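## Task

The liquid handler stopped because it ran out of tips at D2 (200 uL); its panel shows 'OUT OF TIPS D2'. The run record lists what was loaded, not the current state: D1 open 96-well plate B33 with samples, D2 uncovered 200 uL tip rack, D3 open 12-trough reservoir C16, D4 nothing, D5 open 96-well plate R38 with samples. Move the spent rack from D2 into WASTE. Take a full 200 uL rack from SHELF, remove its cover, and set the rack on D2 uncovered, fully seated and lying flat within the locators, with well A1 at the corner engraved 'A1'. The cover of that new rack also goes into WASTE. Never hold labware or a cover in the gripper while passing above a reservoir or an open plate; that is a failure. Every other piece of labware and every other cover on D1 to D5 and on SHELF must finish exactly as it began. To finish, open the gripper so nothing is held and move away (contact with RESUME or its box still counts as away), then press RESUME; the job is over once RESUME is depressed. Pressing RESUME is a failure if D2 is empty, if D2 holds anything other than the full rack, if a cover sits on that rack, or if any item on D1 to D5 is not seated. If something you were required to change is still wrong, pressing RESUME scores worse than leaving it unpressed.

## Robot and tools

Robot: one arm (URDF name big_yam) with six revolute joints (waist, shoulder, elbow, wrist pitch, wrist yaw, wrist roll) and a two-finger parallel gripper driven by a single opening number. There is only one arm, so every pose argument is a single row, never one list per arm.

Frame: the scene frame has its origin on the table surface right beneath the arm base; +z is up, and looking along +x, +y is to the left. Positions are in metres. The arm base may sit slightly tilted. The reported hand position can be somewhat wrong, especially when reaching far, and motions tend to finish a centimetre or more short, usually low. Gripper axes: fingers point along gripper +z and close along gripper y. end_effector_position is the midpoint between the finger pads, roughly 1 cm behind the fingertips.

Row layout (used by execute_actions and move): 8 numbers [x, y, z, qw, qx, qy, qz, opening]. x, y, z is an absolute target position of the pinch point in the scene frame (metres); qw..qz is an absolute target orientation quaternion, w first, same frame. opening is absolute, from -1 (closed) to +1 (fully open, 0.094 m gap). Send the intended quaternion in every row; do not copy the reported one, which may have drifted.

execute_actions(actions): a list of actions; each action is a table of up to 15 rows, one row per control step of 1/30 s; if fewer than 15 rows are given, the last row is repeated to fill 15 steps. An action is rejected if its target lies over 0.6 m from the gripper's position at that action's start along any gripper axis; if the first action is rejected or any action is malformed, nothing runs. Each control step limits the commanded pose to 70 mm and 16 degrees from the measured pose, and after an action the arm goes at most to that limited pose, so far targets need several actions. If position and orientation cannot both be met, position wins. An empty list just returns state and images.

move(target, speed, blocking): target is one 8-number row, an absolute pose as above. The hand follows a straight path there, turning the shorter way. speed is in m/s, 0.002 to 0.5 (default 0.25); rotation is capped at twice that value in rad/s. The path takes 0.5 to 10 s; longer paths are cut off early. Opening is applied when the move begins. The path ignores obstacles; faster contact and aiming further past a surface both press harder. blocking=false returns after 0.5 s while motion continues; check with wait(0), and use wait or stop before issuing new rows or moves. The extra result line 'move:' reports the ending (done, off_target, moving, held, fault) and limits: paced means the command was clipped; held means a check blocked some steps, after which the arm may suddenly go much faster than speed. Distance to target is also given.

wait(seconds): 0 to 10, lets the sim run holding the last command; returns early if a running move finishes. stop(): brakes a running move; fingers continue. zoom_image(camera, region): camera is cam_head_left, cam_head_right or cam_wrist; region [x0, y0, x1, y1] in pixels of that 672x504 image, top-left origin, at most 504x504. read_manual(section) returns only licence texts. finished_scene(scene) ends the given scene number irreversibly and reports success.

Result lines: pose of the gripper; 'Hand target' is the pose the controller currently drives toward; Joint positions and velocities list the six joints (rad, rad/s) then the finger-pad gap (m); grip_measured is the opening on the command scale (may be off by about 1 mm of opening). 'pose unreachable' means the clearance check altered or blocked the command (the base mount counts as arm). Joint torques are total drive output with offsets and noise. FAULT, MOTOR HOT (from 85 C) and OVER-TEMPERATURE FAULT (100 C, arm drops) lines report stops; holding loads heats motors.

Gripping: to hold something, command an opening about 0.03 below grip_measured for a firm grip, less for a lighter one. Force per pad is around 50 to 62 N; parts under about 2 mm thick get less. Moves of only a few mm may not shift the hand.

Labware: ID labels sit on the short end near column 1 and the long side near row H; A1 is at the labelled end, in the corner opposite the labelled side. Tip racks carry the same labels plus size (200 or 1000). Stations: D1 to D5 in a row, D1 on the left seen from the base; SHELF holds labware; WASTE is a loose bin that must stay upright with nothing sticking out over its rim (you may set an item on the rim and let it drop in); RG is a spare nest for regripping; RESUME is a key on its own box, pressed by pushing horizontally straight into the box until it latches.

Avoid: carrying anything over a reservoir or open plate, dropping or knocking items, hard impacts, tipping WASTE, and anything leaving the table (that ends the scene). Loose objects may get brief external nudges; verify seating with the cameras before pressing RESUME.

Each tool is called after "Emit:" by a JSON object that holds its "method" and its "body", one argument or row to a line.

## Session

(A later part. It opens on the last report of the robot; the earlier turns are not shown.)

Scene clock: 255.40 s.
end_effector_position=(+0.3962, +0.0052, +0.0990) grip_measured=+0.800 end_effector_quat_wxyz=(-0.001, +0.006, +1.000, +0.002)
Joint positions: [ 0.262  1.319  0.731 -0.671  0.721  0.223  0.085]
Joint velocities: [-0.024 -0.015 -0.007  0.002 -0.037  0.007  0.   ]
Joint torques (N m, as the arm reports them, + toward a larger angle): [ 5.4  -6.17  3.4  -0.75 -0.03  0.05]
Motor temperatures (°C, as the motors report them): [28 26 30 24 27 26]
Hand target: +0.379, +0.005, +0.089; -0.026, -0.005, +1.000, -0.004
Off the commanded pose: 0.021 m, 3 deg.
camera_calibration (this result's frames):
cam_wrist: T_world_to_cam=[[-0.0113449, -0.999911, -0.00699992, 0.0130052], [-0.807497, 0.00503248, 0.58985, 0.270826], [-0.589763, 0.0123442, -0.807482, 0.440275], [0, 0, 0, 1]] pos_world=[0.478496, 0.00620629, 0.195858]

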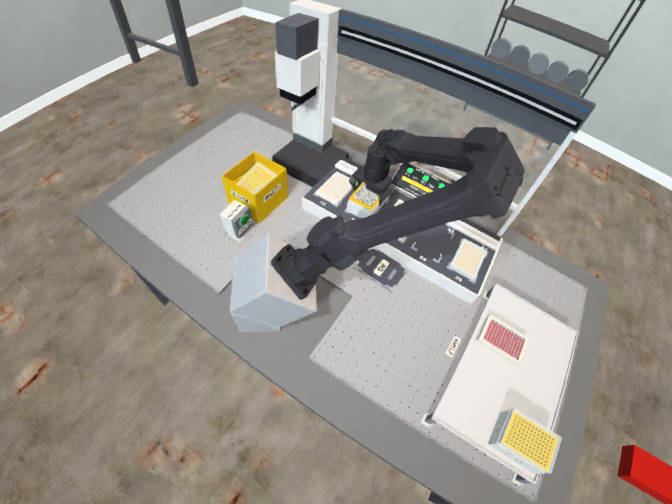

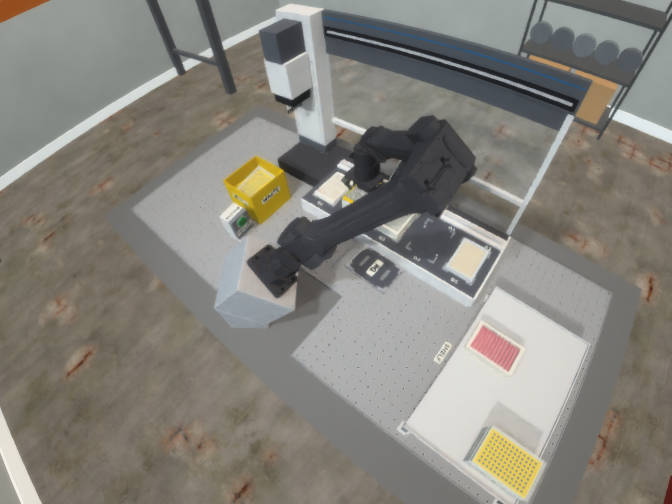

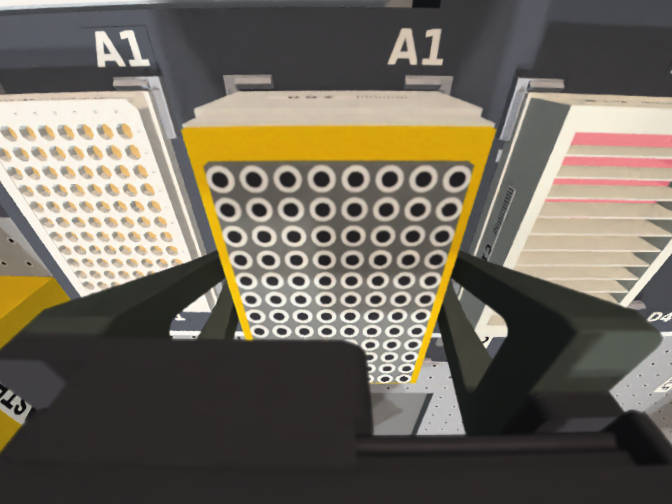

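It's inside the locators now. A small press down, then release.

Emit:
{"method": "execute_actions", "body": {
  "actions": [
    [[0.38,0.0055,0.086,-0.026,-0.005,1,-0.004,0.72],[0.38,0.0055,0.085,-0.026,-0.005,1,-0.004,0.72],[0.381,0.0055,0.084,-0.026,-0.005,1,-0.004,0.72],[0.381,0.0055,0.083,-0.026,-0.005,1,-0.004,0.72]]
  ]
}}

Emit:
{"method": "execute_actions", "body": {
  "actions": [
    [[0.383,0.0055,0.086,-0.022,-0.005,1,-0.004,1]]
  ]
}}

Emit:
{"method": "move", "body": {
  "target": [0.42,0.004,0.2,0.012,0.015,1,0.005,1],
  "speed": 0.1
}}

Emit:
{"method": "zoom_image", "body": {
  "camera": "cam_wrist",
  "region": [200, 0, 672, 320]
}}

Emit:
{"method": "zoom_image", "body": {
  "camera": "cam_head_left",
  "region": [300, 150, 470, 240]
}}

Emit:
{"method": "zoom_image", "body": {
  "camera": "cam_head_right",
  "region": [200, 150, 320, 270]
}}

Scene clock: 263.57 s.
end_effector_position=(+0.3962, +0.0051, +0.0986) grip_measured=+0.800 end_effector_quat_wxyz=(-0.002, +0.006, +1.000, +0.002)
Joint positions: [ 0.26   1.319  0.731 -0.671  0.72   0.223  0.085]
Joint velocities: [-0.015  0.005  0.007  0.007 -0.022 -0.007  0.   ]
Joint torques (N m, as the arm reports them, + toward a larger angle): [ 4.84 -5.47  3.47 -0.18 -0.1  -0.07]
Motor temperatures (°C, as the motors report them): [28 26 30 24 27 26]
Hand target: +0.380, +0.005, +0.085; -0.026, -0.005, +1.000, -0.004
Off the commanded pose: 0.022 m, 3 deg.
camera_calibration (this result's frames):
cam_wrist: T_world_to_cam=[[-0.0126947, -0.999885, -0.0082508, 0.013511], [-0.806921, 0.00537105, 0.590635, 0.270671], [-0.590523, 0.0141557, -0.806897, 0.440205], [0, 0, 0, 1]] pos_world=[0.478532, 0.00582427, 0.195444]

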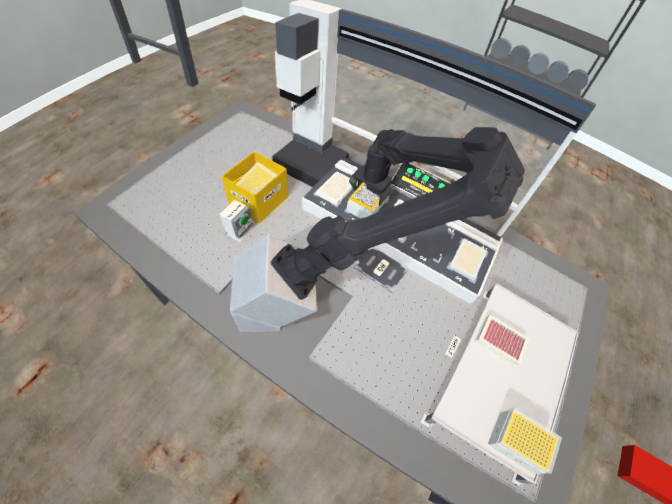

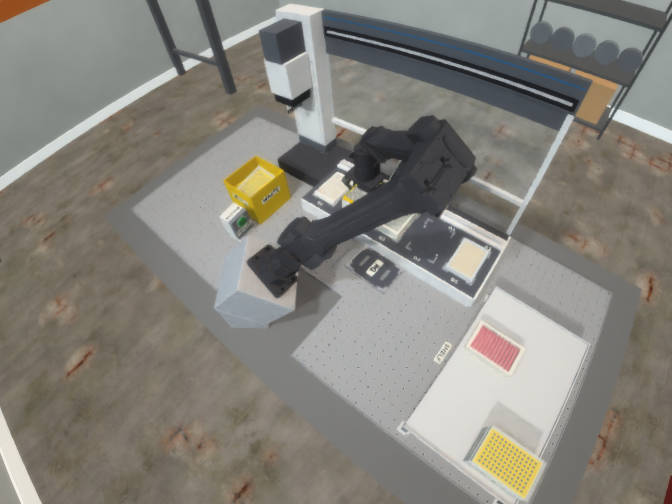

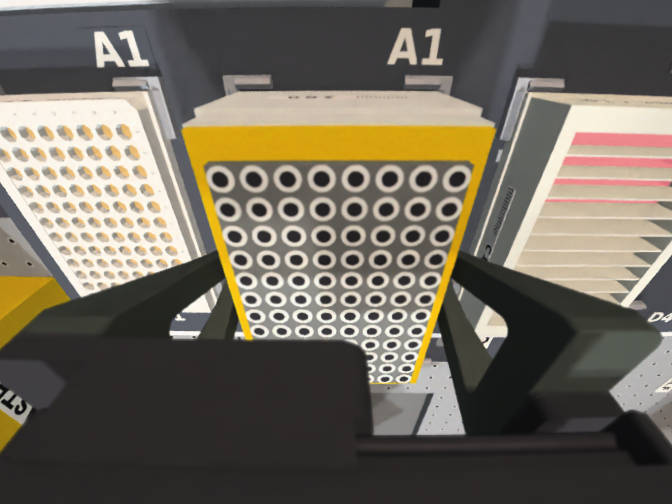

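Scene clock: 264.07 s.
end_effector_position=(+0.3951, +0.0055, +0.0979) grip_measured=+1.000 end_effector_quat_wxyz=(-0.003, +0.005, +1.000, +0.002)
Joint positions: [ 0.26   1.32   0.729 -0.671  0.72   0.223  0.094]
Joint velocities: [ 0.015 -0.005 -0.012 -0.007  0.022  0.051  0.   ]
Joint torques (N m, as the arm reports them, + toward a larger angle): [ 5.19 -5.91  3.77 -0.17  0.06 -0.06]
Motor temperatures (°C, as the motors report them): [28 26 30 24 27 26]
Hand target: +0.382, +0.005, +0.087; -0.022, -0.005, +1.000, -0.004
Off the commanded pose: 0.017 m, 3 deg.
camera_calibration (this result's frames):
cam_wrist: T_world_to_cam=[[-0.0104383, -0.999916, -0.00768938, 0.0129708], [-0.805444, 0.0038506, 0.59266, 0.269418], [-0.59258, 0.0123797, -0.805416, 0.439616], [0, 0, 0, 1]] pos_world=[0.477644, 0.00648998, 0.194501]

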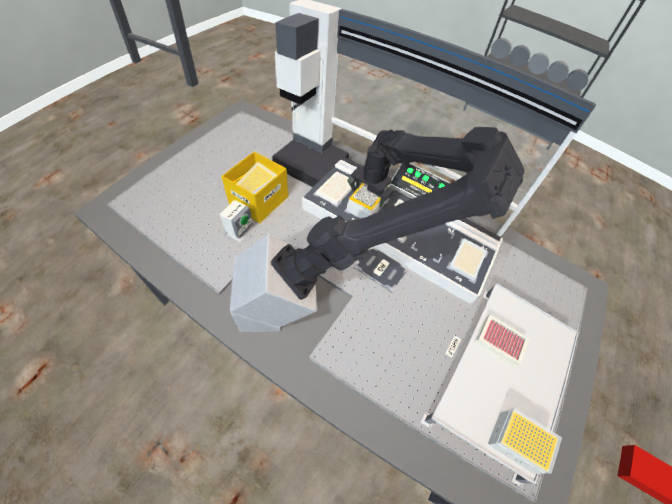

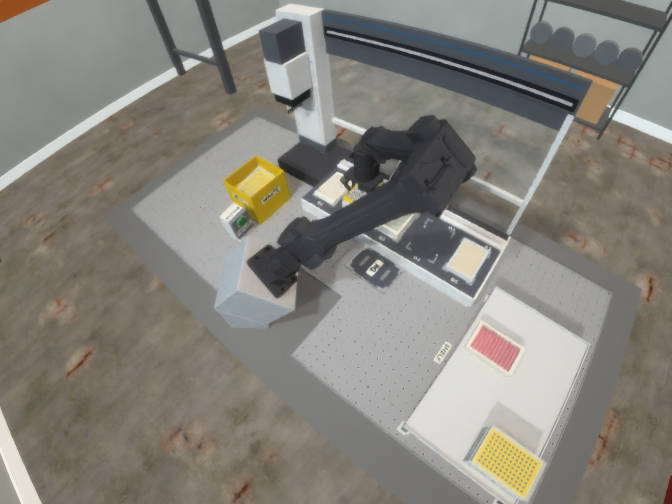

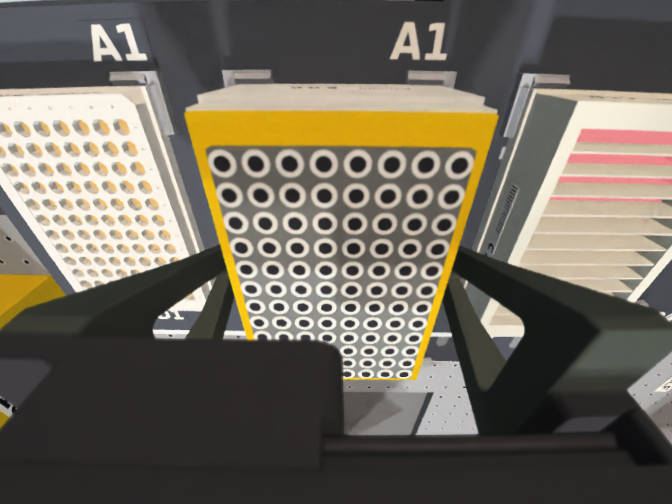

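Scene clock: 265.53 s.
end_effector_position=(+0.4058, +0.0071, +0.1866) grip_measured=+1.000 end_effector_quat_wxyz=(-0.002, -0.004, +1.000, -0.002)
Joint positions: [ 0.442  1.24   0.863 -1.051  0.769  0.448  0.094]
Joint velocities: [-0.015  0.015  0.012 -0.017 -0.037  0.007  0.   ]
Joint torques (N m, as the arm reports them, + toward a larger angle): [ 6.89 -7.04  8.65 -0.35  0.25  0.11]
Motor temperatures (°C, as the motors report them): [28 26 30 24 27 26]
Hand target: +0.422, +0.005, +0.199; +0.012, +0.015, +1.000, +0.004
Off the commanded pose: 0.020 m, 3 deg.
move: off_target
camera_calibration (this result's frames):
cam_wrist: T_world_to_cam=[[0.00697341, -0.999975, 0.00067829, 0.00675995], [-0.806452, -0.00522279, 0.591277, 0.226224], [-0.591259, -0.00467023, -0.806468, 0.517248], [0, 0, 0, 1]] pos_world=[0.488219, 0.010357, 0.283378]

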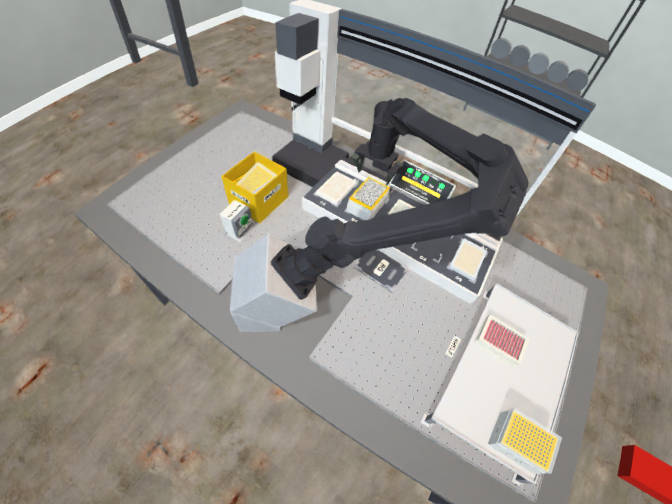

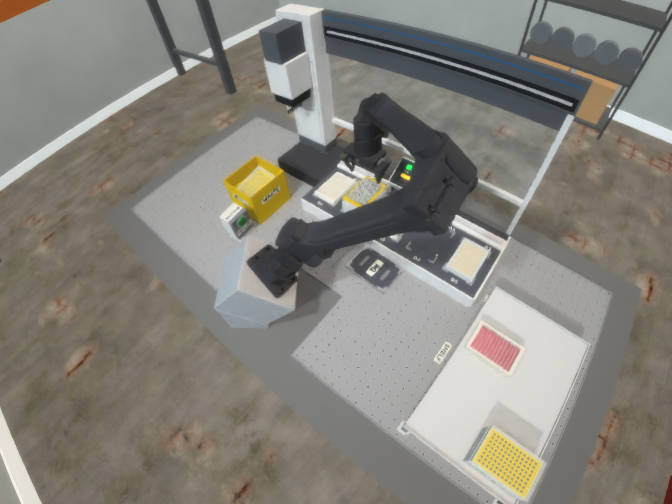

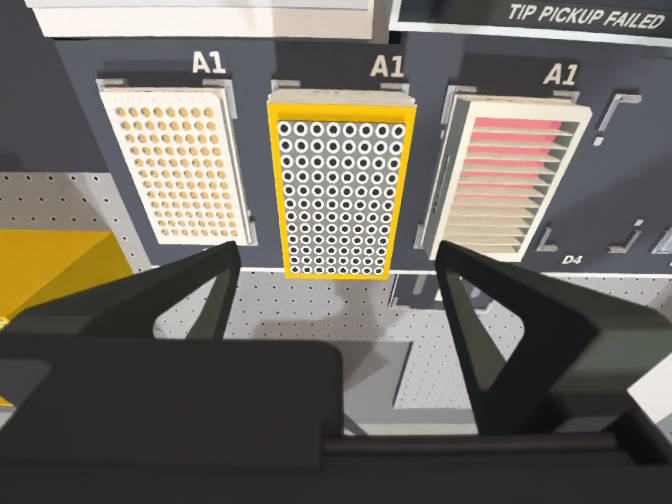

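Region (200, 0, 672, 320) of cam_wrist's 672x504 image, scaled by 1.068, with more detail than that image has; it fills the top 342 rows of this view, and the rest is white.

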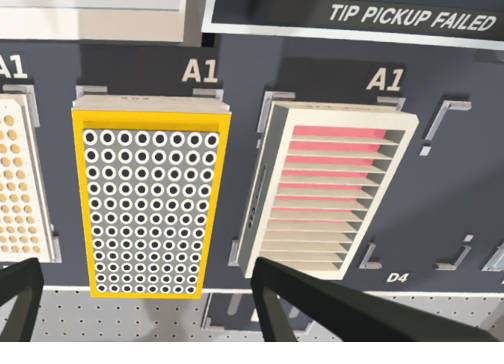

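Region (300, 150, 470, 240) of cam_head_left's 672x504 image, scaled by 2.965, with more detail than that image has; it fills the top 267 rows of this view, and the rest is white.

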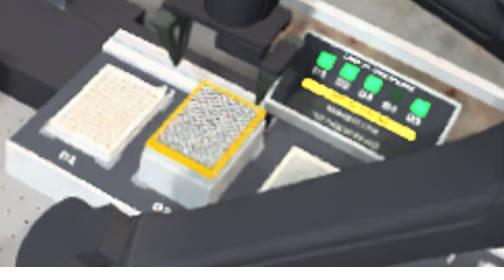

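Region (200, 150, 320, 270) of cam_head_right's 672x504 image, scaled by 4.200, with more detail than that image has.

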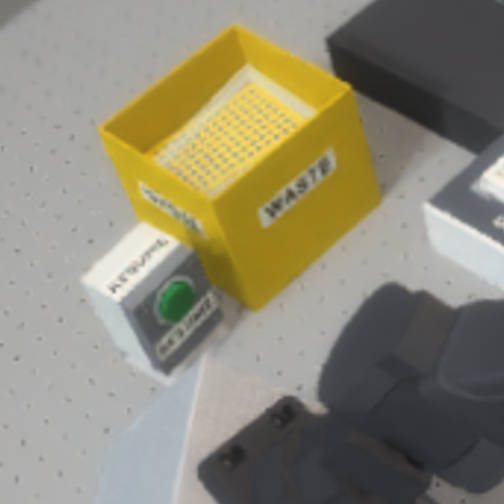

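Emit:
{"method": "move", "body": {
  "target": [0.25,0.008,0.17,0.05,0,1,0,-1]
}}

Emit:
{"method": "zoom_image", "body": {
  "camera": "cam_wrist",
  "region": [100, 0, 600, 160]
}}

Emit:
{"method": "move", "body": {
  "target": [0.2,0.17,0.15,0,0,0.99,0.14,-1]
}}

Emit:
{"method": "move", "body": {
  "target": [0.103,0.22,0.095,0,0,0.976,0.216,-1],
  "speed": 0.15
}}

Emit:
{"method": "zoom_image", "body": {
  "camera": "cam_head_right",
  "region": [200, 150, 320, 270]
}}

Emit:
{"method": "zoom_image", "body": {
  "camera": "cam_head_right",
  "region": [300, 150, 520, 300]
}}

Scene clock: 281.37 s.
end_effector_position=(+0.2526, +0.0074, +0.1725) grip_measured=-0.986 end_effector_quat_wxyz=(+0.050, -0.001, +0.999, +0.000)
Joint positions: [ 0.669  0.951  0.424 -1.006  0.842  0.685  0.001]
Joint velocities: [-0.005  0.024 -0.002  0.012 -0.022  0.022 -0.001]
Joint torques (N m, as the arm reports them, + toward a larger angle): [ 3.33  0.09  5.84 -0.15  0.33  0.13]
Motor temperatures (°C, as the motors report them): [28 26 31 24 27 26]
Hand target: +0.250, +0.007, +0.172; +0.050, -0.001, +0.999, -0.001
Off the commanded pose: 0.004 m, 0 deg.
move: done
camera_calibration (this result's frames):
cam_wrist: T_world_to_cam=[[0.00299036, -0.999986, -0.00426738, 0.00992773], [-0.863825, -0.00473299, 0.503769, 0.140566], [-0.503783, 0.00217982, -0.863828, 0.403004], [0, 0, 0, 1]] pos_world=[0.324421, 0.00971442, 0.277355]

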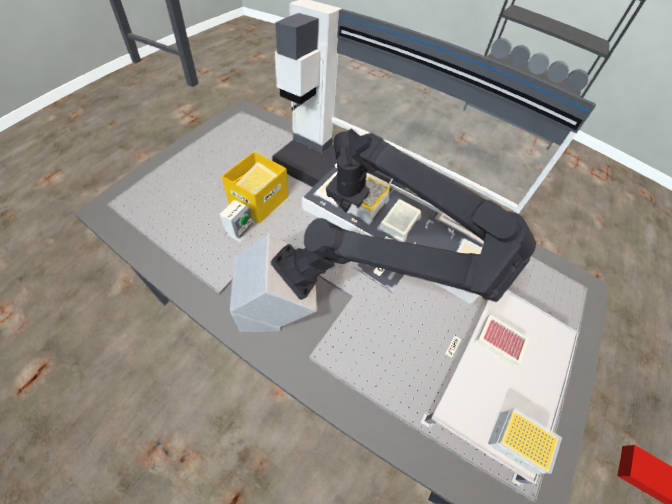

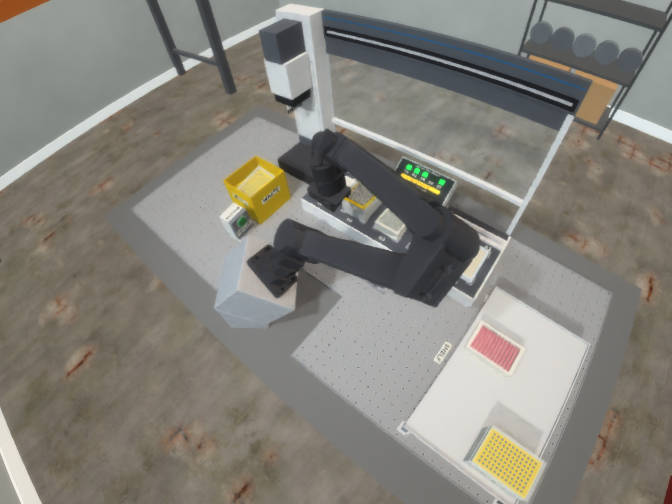

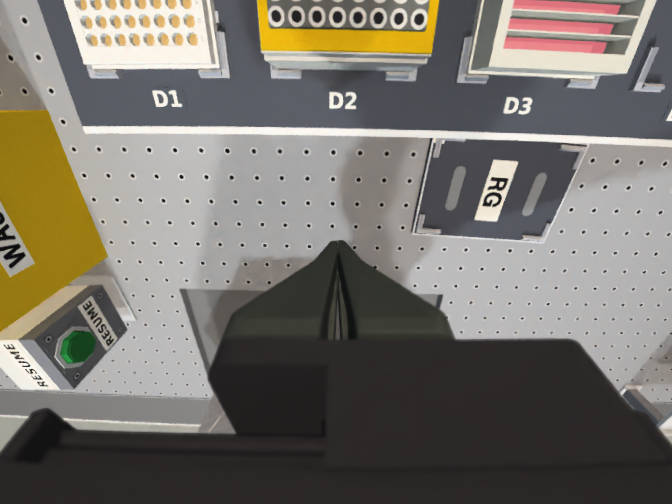

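Region (100, 0, 600, 160) of cam_wrist's 672x504 image, scaled by 1.008, with more detail than that image has; it fills the top 161 rows of this view, and the rest is white.

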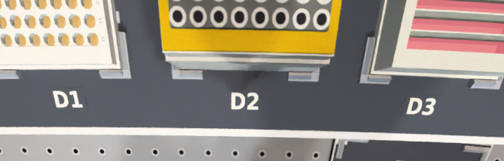

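Scene clock: 282.53 s.
end_effector_position=(+0.1986, +0.1632, +0.1473) grip_measured=-0.986 end_effector_quat_wxyz=(-0.004, -0.009, +0.991, +0.132)
Joint positions: [ 0.891  1.449  0.424 -0.553  0.581  0.882  0.001]
Joint velocities: [ 0.005 -0.024 -0.017  0.012 -0.037 -0.051  0.   ]
Joint torques (N m, as the arm reports them, + toward a larger angle): [ 5.93 -2.73  5.9   0.86 -0.05  0.09]
Motor temperatures (°C, as the motors report them): [28 26 31 24 27 26]
Hand target: +0.200, +0.167, +0.149; -0.002, -0.000, +0.991, +0.137
Off the commanded pose: 0.007 m, 1 deg.
move: done
camera_calibration (this result's frames):
cam_wrist: T_world_to_cam=[[0.0170422, -0.964081, -0.265062, 0.195571], [-0.80246, -0.171334, 0.571579, 0.112393], [-0.596462, 0.202961, -0.776556, 0.326446], [0, 0, 0, 1]] pos_world=[0.28157, 0.141547, 0.241101]

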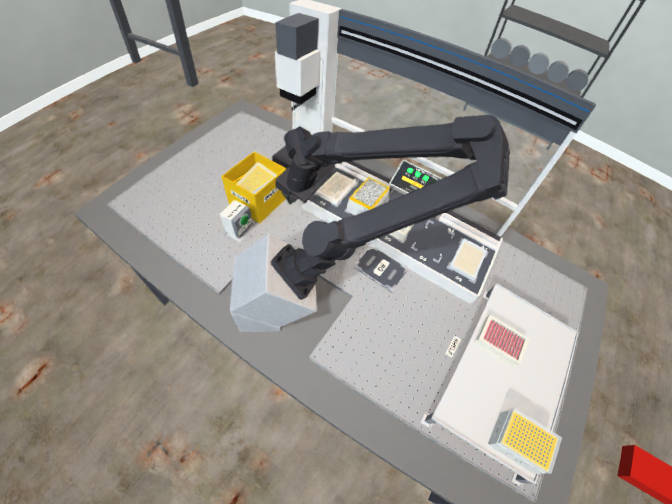

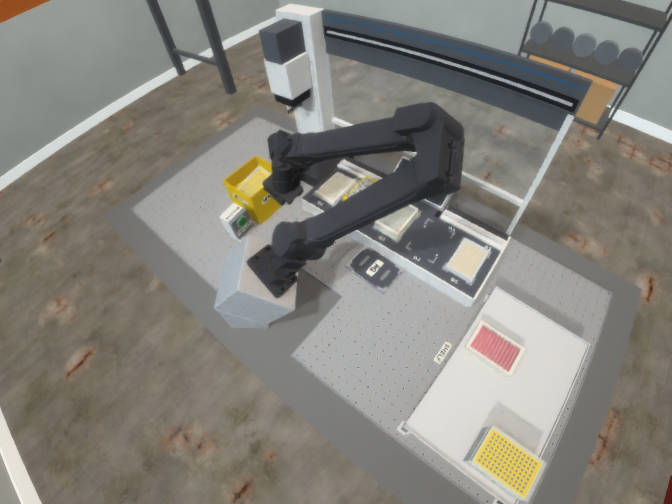

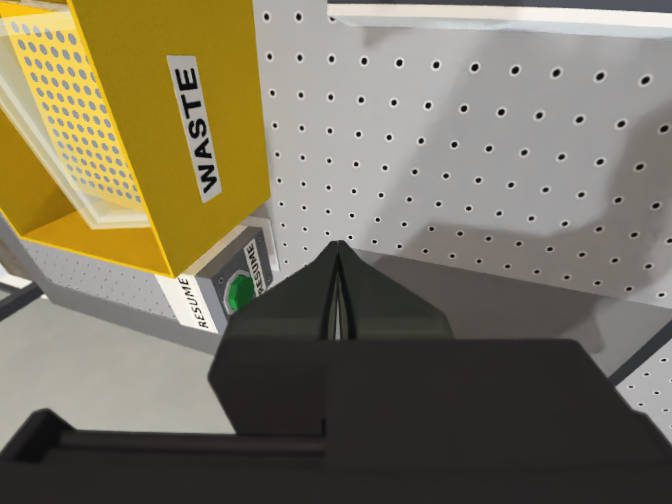

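Scene clock: 283.87 s.
end_effector_position=(+0.1086, +0.2203, +0.0976) grip_measured=-0.986 end_effector_quat_wxyz=(+0.001, -0.003, +0.976, +0.216)
Joint positions: [1.045 1.877 0.28  0.094 0.494 0.987 0.001]
Joint velocities: [-0.005 -0.005 -0.007 -0.007 -0.022  0.007  0.   ]
Joint torques (N m, as the arm reports them, + toward a larger angle): [ 6.32 -3.45  2.89  1.15 -0.08  0.07]
Motor temperatures (°C, as the motors report them): [28 26 31 24 27 26]
Hand target: +0.104, +0.217, +0.096; -0.001, -0.001, +0.977, +0.215
Off the commanded pose: 0.006 m, 0 deg.
move: done
camera_calibration (this result's frames):
cam_wrist: T_world_to_cam=[[0.00546544, -0.905625, -0.424043, 0.242858], [-0.808939, -0.253293, 0.530528, 0.1011], [-0.587867, 0.340126, -0.73398, 0.187296], [0, 0, 0, 1]] pos_world=[0.190562, 0.181842, 0.186818]

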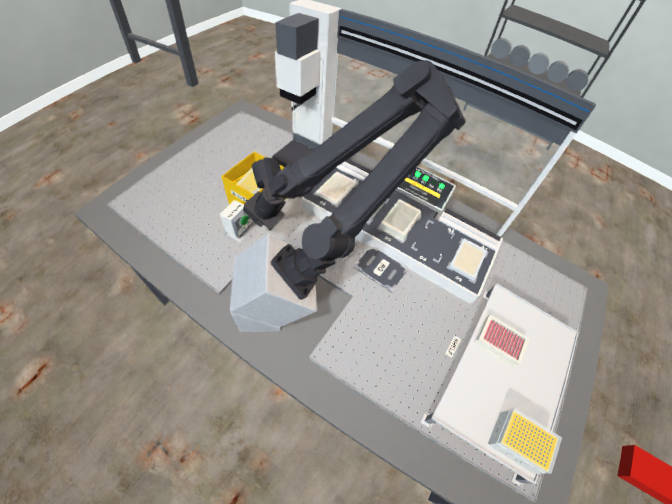

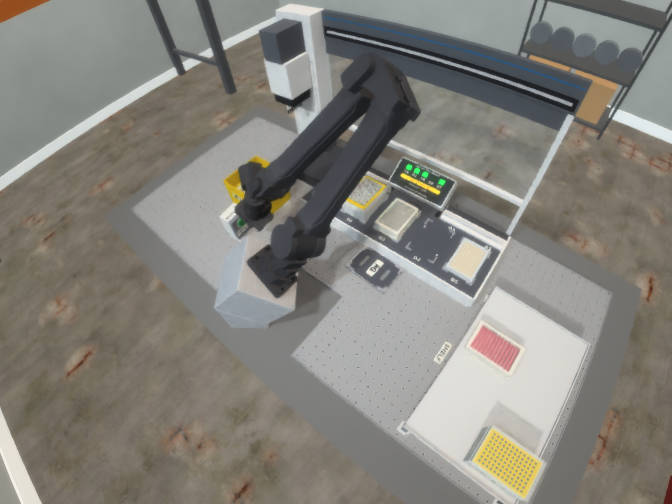

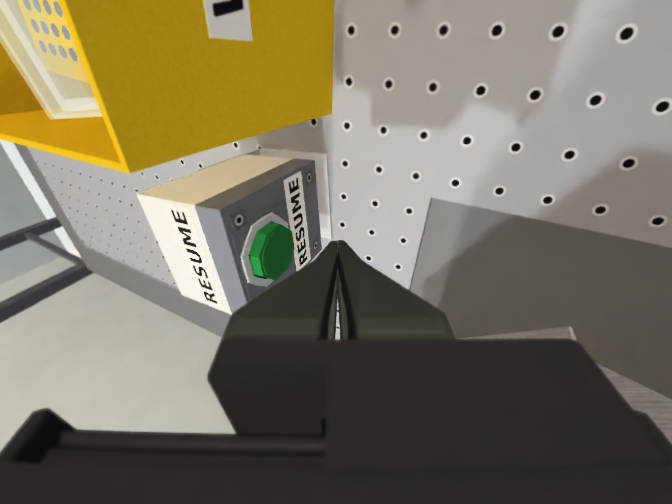

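Region (200, 150, 320, 270) of cam_head_right's 672x504 image, scaled by 4.200, with more detail than that image has.

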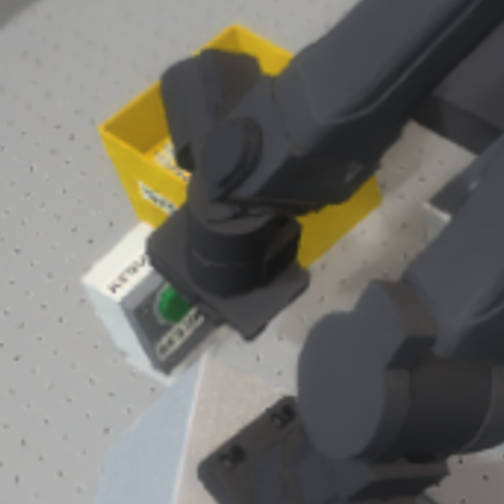

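Region (300, 150, 520, 300) of cam_head_right's 672x504 image, scaled by 2.291, with more detail than that image has; it fills the top 344 rows of this view, and the rest is white.

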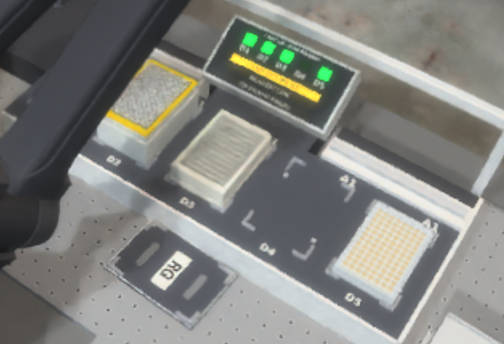

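Emit:
{"method": "move", "body": {
  "target": [0.09,0.235,0.082,0,0,0.976,0.216,-1],
  "speed": 0.05
}}

Scene clock: 296.03 s.
end_effector_position=(+0.0880, +0.2240, +0.0804) grip_measured=-0.986 end_effector_quat_wxyz=(-0.004, -0.008, +0.978, +0.209)
Joint positions: [1.072 2.015 0.28  0.197 0.494 1.018 0.001]
Joint velocities: [ 0.015  0.005  0.002  0.002  0.037  0.051 -0.   ]
Joint torques (N m, as the arm reports them, + toward a larger angle): [ 6.99 -3.36  4.29  1.17  0.05  0.05]
Motor temperatures (°C, as the motors report them): [28 26 30 24 27 26]
Hand target: +0.090, +0.234, +0.082; -0.000, -0.000, +0.976, +0.216
Off the commanded pose: 0.011 m, 1 deg.
move: off_target
camera_calibration (this result's frames):
cam_wrist: T_world_to_cam=[[0.0145068, -0.911451, -0.411153, 0.238546], [-0.802601, -0.255853, 0.53886, 0.0938307], [-0.59634, 0.322175, -0.735243, 0.166175], [0, 0, 0, 1]] pos_world=[0.170945, 0.187892, 0.169696]

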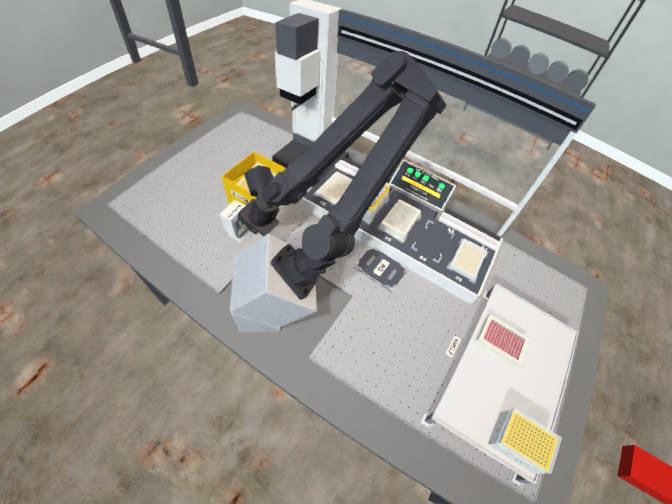

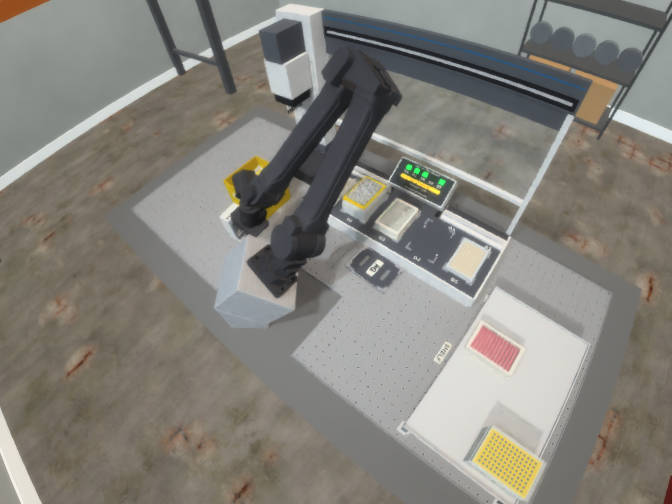

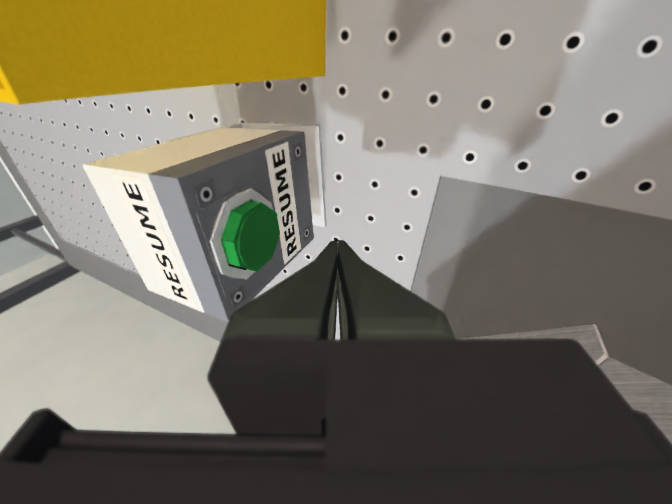

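Emit:
{"method": "move", "body": {
  "target": [0.102,0.25,0.105,0,0,0.976,0.216,-1],
  "speed": 0.04
}}

Scene clock: 304.50 s.
end_effector_position=(+0.0943, +0.2359, +0.0953) grip_measured=-0.986 end_effector_quat_wxyz=(-0.006, -0.011, +0.979, +0.204)
Joint positions: [1.106 1.963 0.33  0.065 0.494 1.058 0.001]
Joint velocities: [ 0.005 -0.015 -0.027 -0.007  0.051 -0.007 -0.001]
Joint torques (N m, as the arm reports them, + toward a larger angle): [ 6.89 -6.13  5.79  0.36  0.12  0.05]
Motor temperatures (°C, as the motors report them): [28 26 30 24 27 26]
Hand target: +0.102, +0.250, +0.104; -0.000, -0.000, +0.976, +0.216
Off the commanded pose: 0.019 m, 2 deg.
move: off_target
camera_calibration (this result's frames):
cam_wrist: T_world_to_cam=[[0.0194801, -0.915107, -0.402741, 0.255002], [-0.798931, -0.25643, 0.544015, 0.0932966], [-0.601107, 0.311165, -0.736103, 0.180166], [0, 0, 0, 1]] pos_world=[0.177869, 0.201217, 0.184566]

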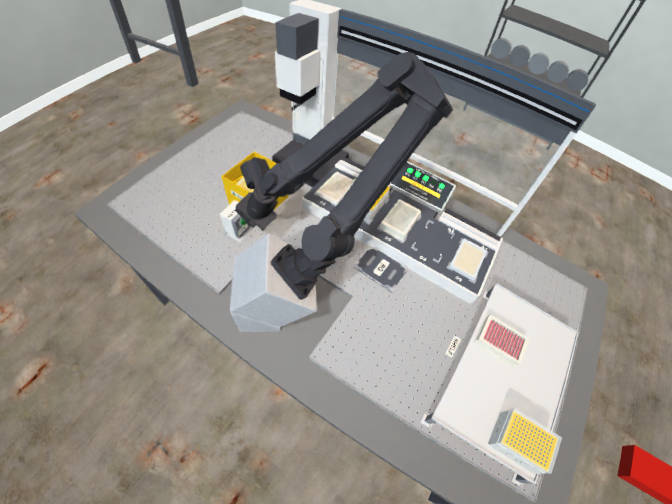

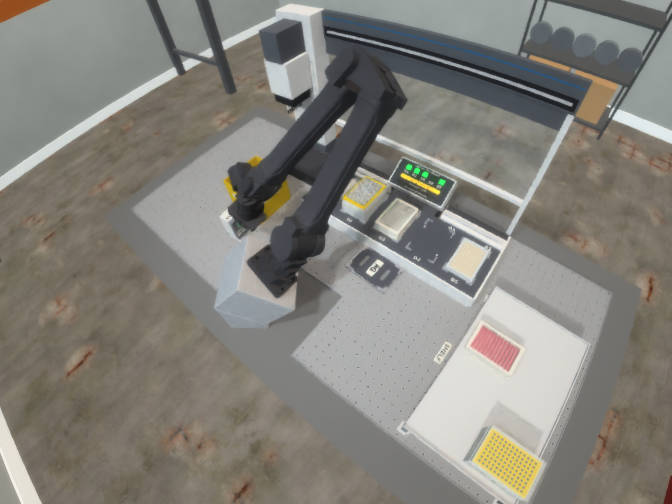

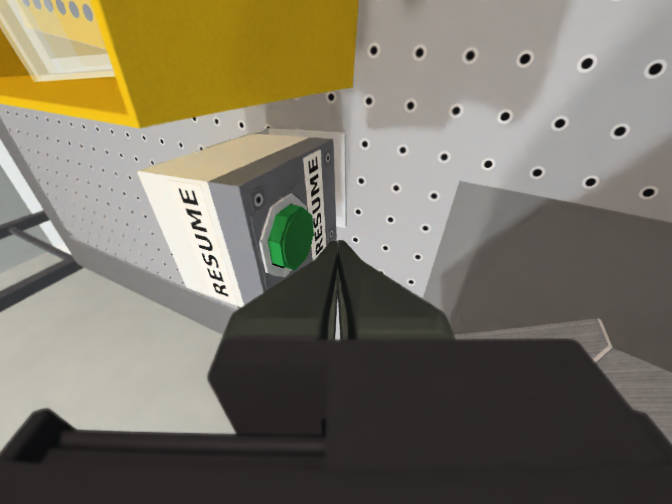

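Emit:
{"method": "move", "body": {
  "target": [0.100,0.275,0.097,0,0,0.976,0.216,-1],
  "speed": 0.03
}}

Scene clock: 312.63 s.
end_effector_position=(+0.0947, +0.2541, +0.0915) grip_measured=-0.986 end_effector_quat_wxyz=(-0.006, -0.011, +0.979, +0.202)
Joint positions: [1.111 2.023 0.378 0.07  0.496 1.066 0.001]
Joint velocities: [ 0.015 -0.015 -0.007  0.007 -0.007  0.007 -0.001]
Joint torques (N m, as the arm reports them, + toward a larger angle): [ 7.4  -4.08  6.37  1.24 -0.02  0.07]
Motor temperatures (°C, as the motors report them): [28 26 31 24 27 26]
Hand target: +0.100, +0.274, +0.097; -0.000, -0.000, +0.976, +0.216
Off the commanded pose: 0.022 m, 2 deg.
move: off_target
camera_calibration (this result's frames):
cam_wrist: T_world_to_cam=[[0.0193604, -0.916655, -0.399209, 0.270148], [-0.799001, -0.254207, 0.544955, 0.0996517], [-0.601018, 0.308418, -0.73733, 0.172768], [0, 0, 0, 1]] pos_world=[0.178229, 0.21968, 0.180927]

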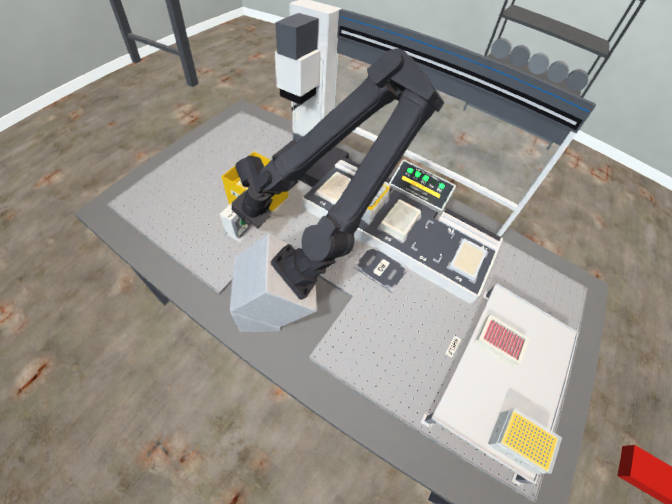

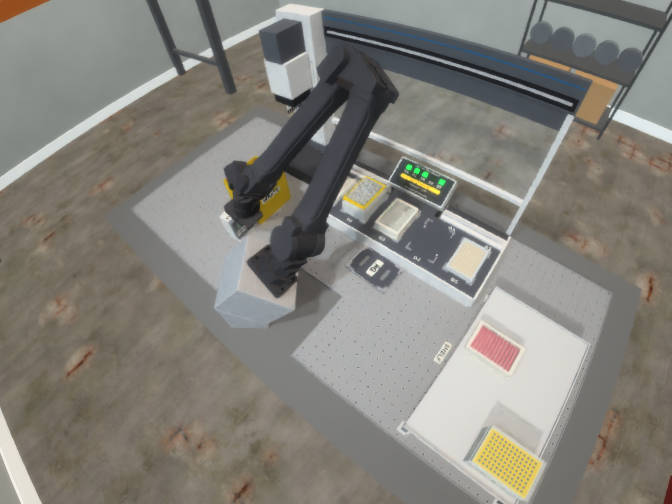

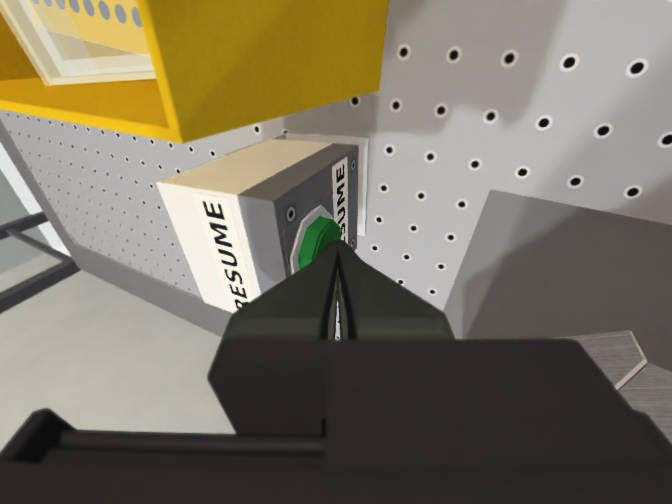

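Emit:
{"method": "move", "body": {
  "target": [0.092,0.275,0.08,0,0,0.976,0.216,-1],
  "speed": 0.03
}}

Emit:
{"method": "move", "body": {
  "target": [0.092,0.29,0.082,0,0,0.976,0.216,-1],
  "speed": 0.03
}}

Scene clock: 319.13 s.
end_effector_position=(+0.0861, +0.2554, +0.0773) grip_measured=-0.986 end_effector_quat_wxyz=(-0.002, -0.012, +0.980, +0.197)
Joint positions: [1.111 2.102 0.378 0.142 0.508 1.066 0.001]
Joint velocities: [-0.015 -0.015  0.022 -0.007 -0.051 -0.081 -0.   ]
Joint torques (N m, as the arm reports them, + toward a larger angle): [ 5.95 -4.92  5.12  2.08 -0.54 -0.11]
Motor temperatures (°C, as the motors report them): [28 26 31 24 27 26]
Hand target: +0.092, +0.274, +0.081; +0.000, -0.000, +0.976, +0.216
Off the commanded pose: 0.021 m, 3 deg.
move: off_target
camera_calibration (this result's frames):
cam_wrist: T_world_to_cam=[[0.0226357, -0.921022, -0.388852, 0.265948], [-0.803432, -0.248231, 0.541182, 0.0999859], [-0.594966, 0.300166, -0.745598, 0.158938], [0, 0, 0, 1]] pos_world=[0.168875, 0.222056, 0.167808]

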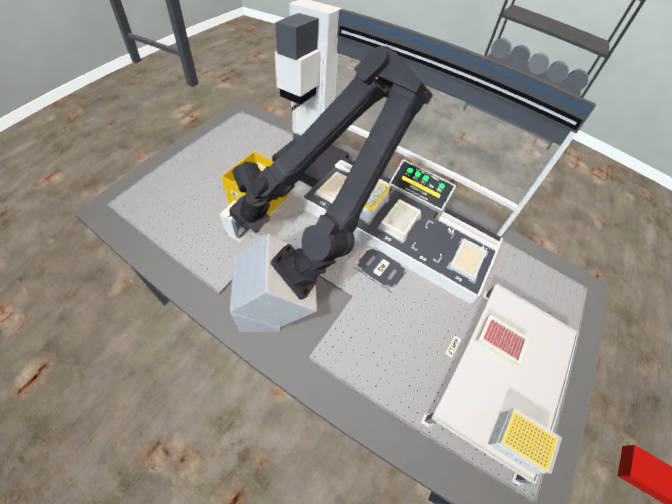

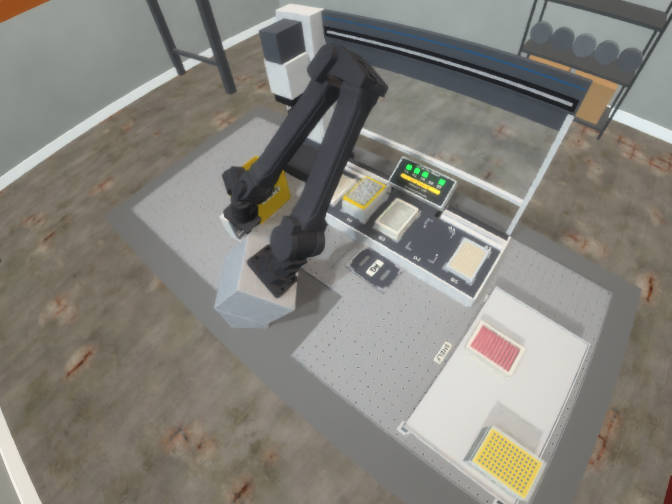

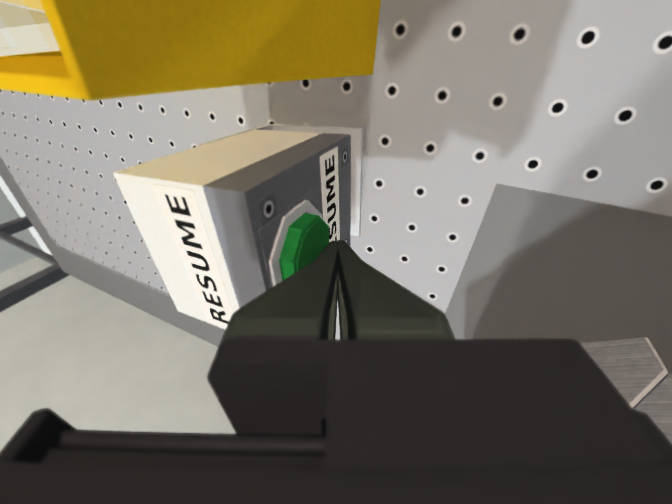

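Scene clock: 320.53 s.
end_effector_position=(+0.0839, +0.2555, +0.0742) grip_measured=-0.986 end_effector_quat_wxyz=(-0.004, -0.014, +0.981, +0.192)
Joint positions: [1.111 2.118 0.384 0.14  0.51  1.068 0.001]
Joint velocities: [-0.015  0.005 -0.017  0.007 -0.081  0.051  0.   ]
Joint torques (N m, as the arm reports them, + toward a larger angle): [ 7.58 -4.7   7.43  1.02 -0.64  0.05]
Motor temperatures (°C, as the motors report them): [28 26 31 24 27 26]
Hand target: +0.093, +0.288, +0.083; -0.000, -0.000, +0.976, +0.216
Off the commanded pose: 0.036 m, 3 deg.
move: off_target
camera_calibration (this result's frames):
cam_wrist: T_world_to_cam=[[0.0269594, -0.924887, -0.379285, 0.264757], [-0.801122, -0.246927, 0.545189, 0.0991295], [-0.597894, 0.289155, -0.747604, 0.158453], [0, 0, 0, 1]] pos_world=[0.167015, 0.223531, 0.164835]

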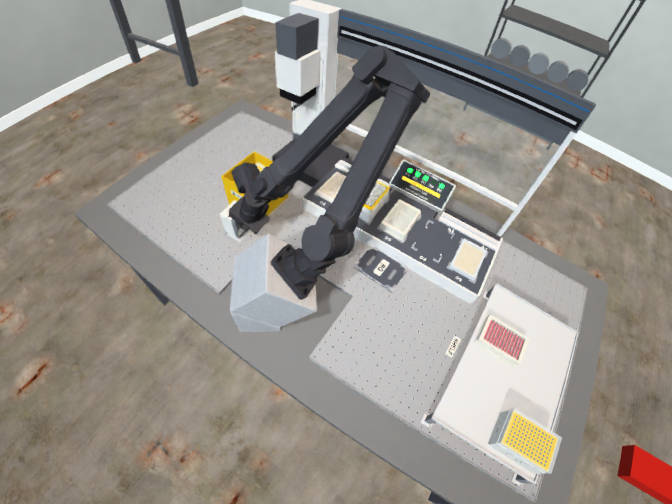

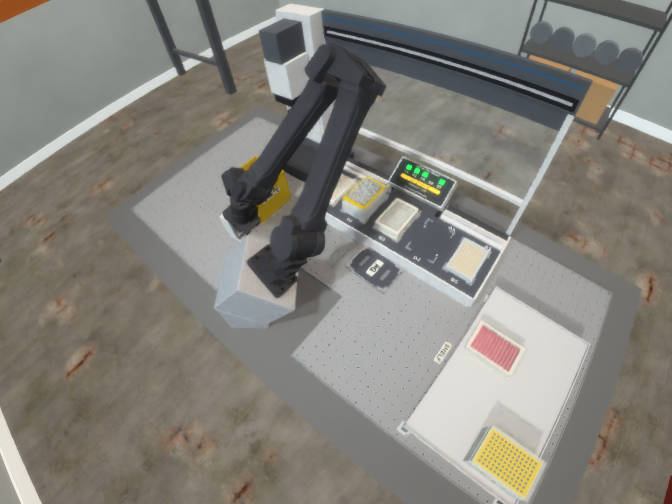

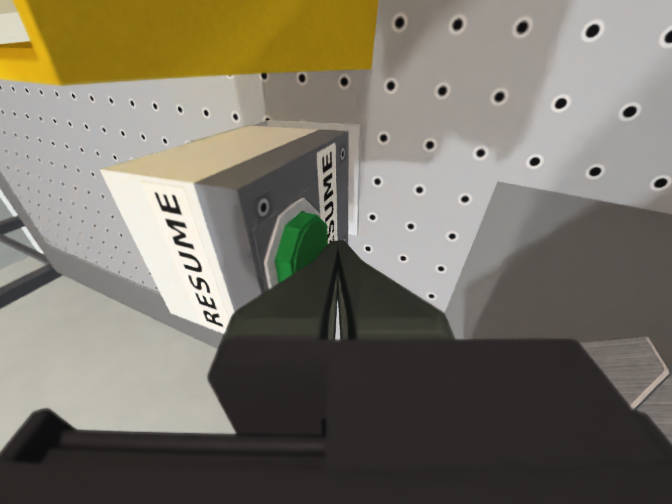

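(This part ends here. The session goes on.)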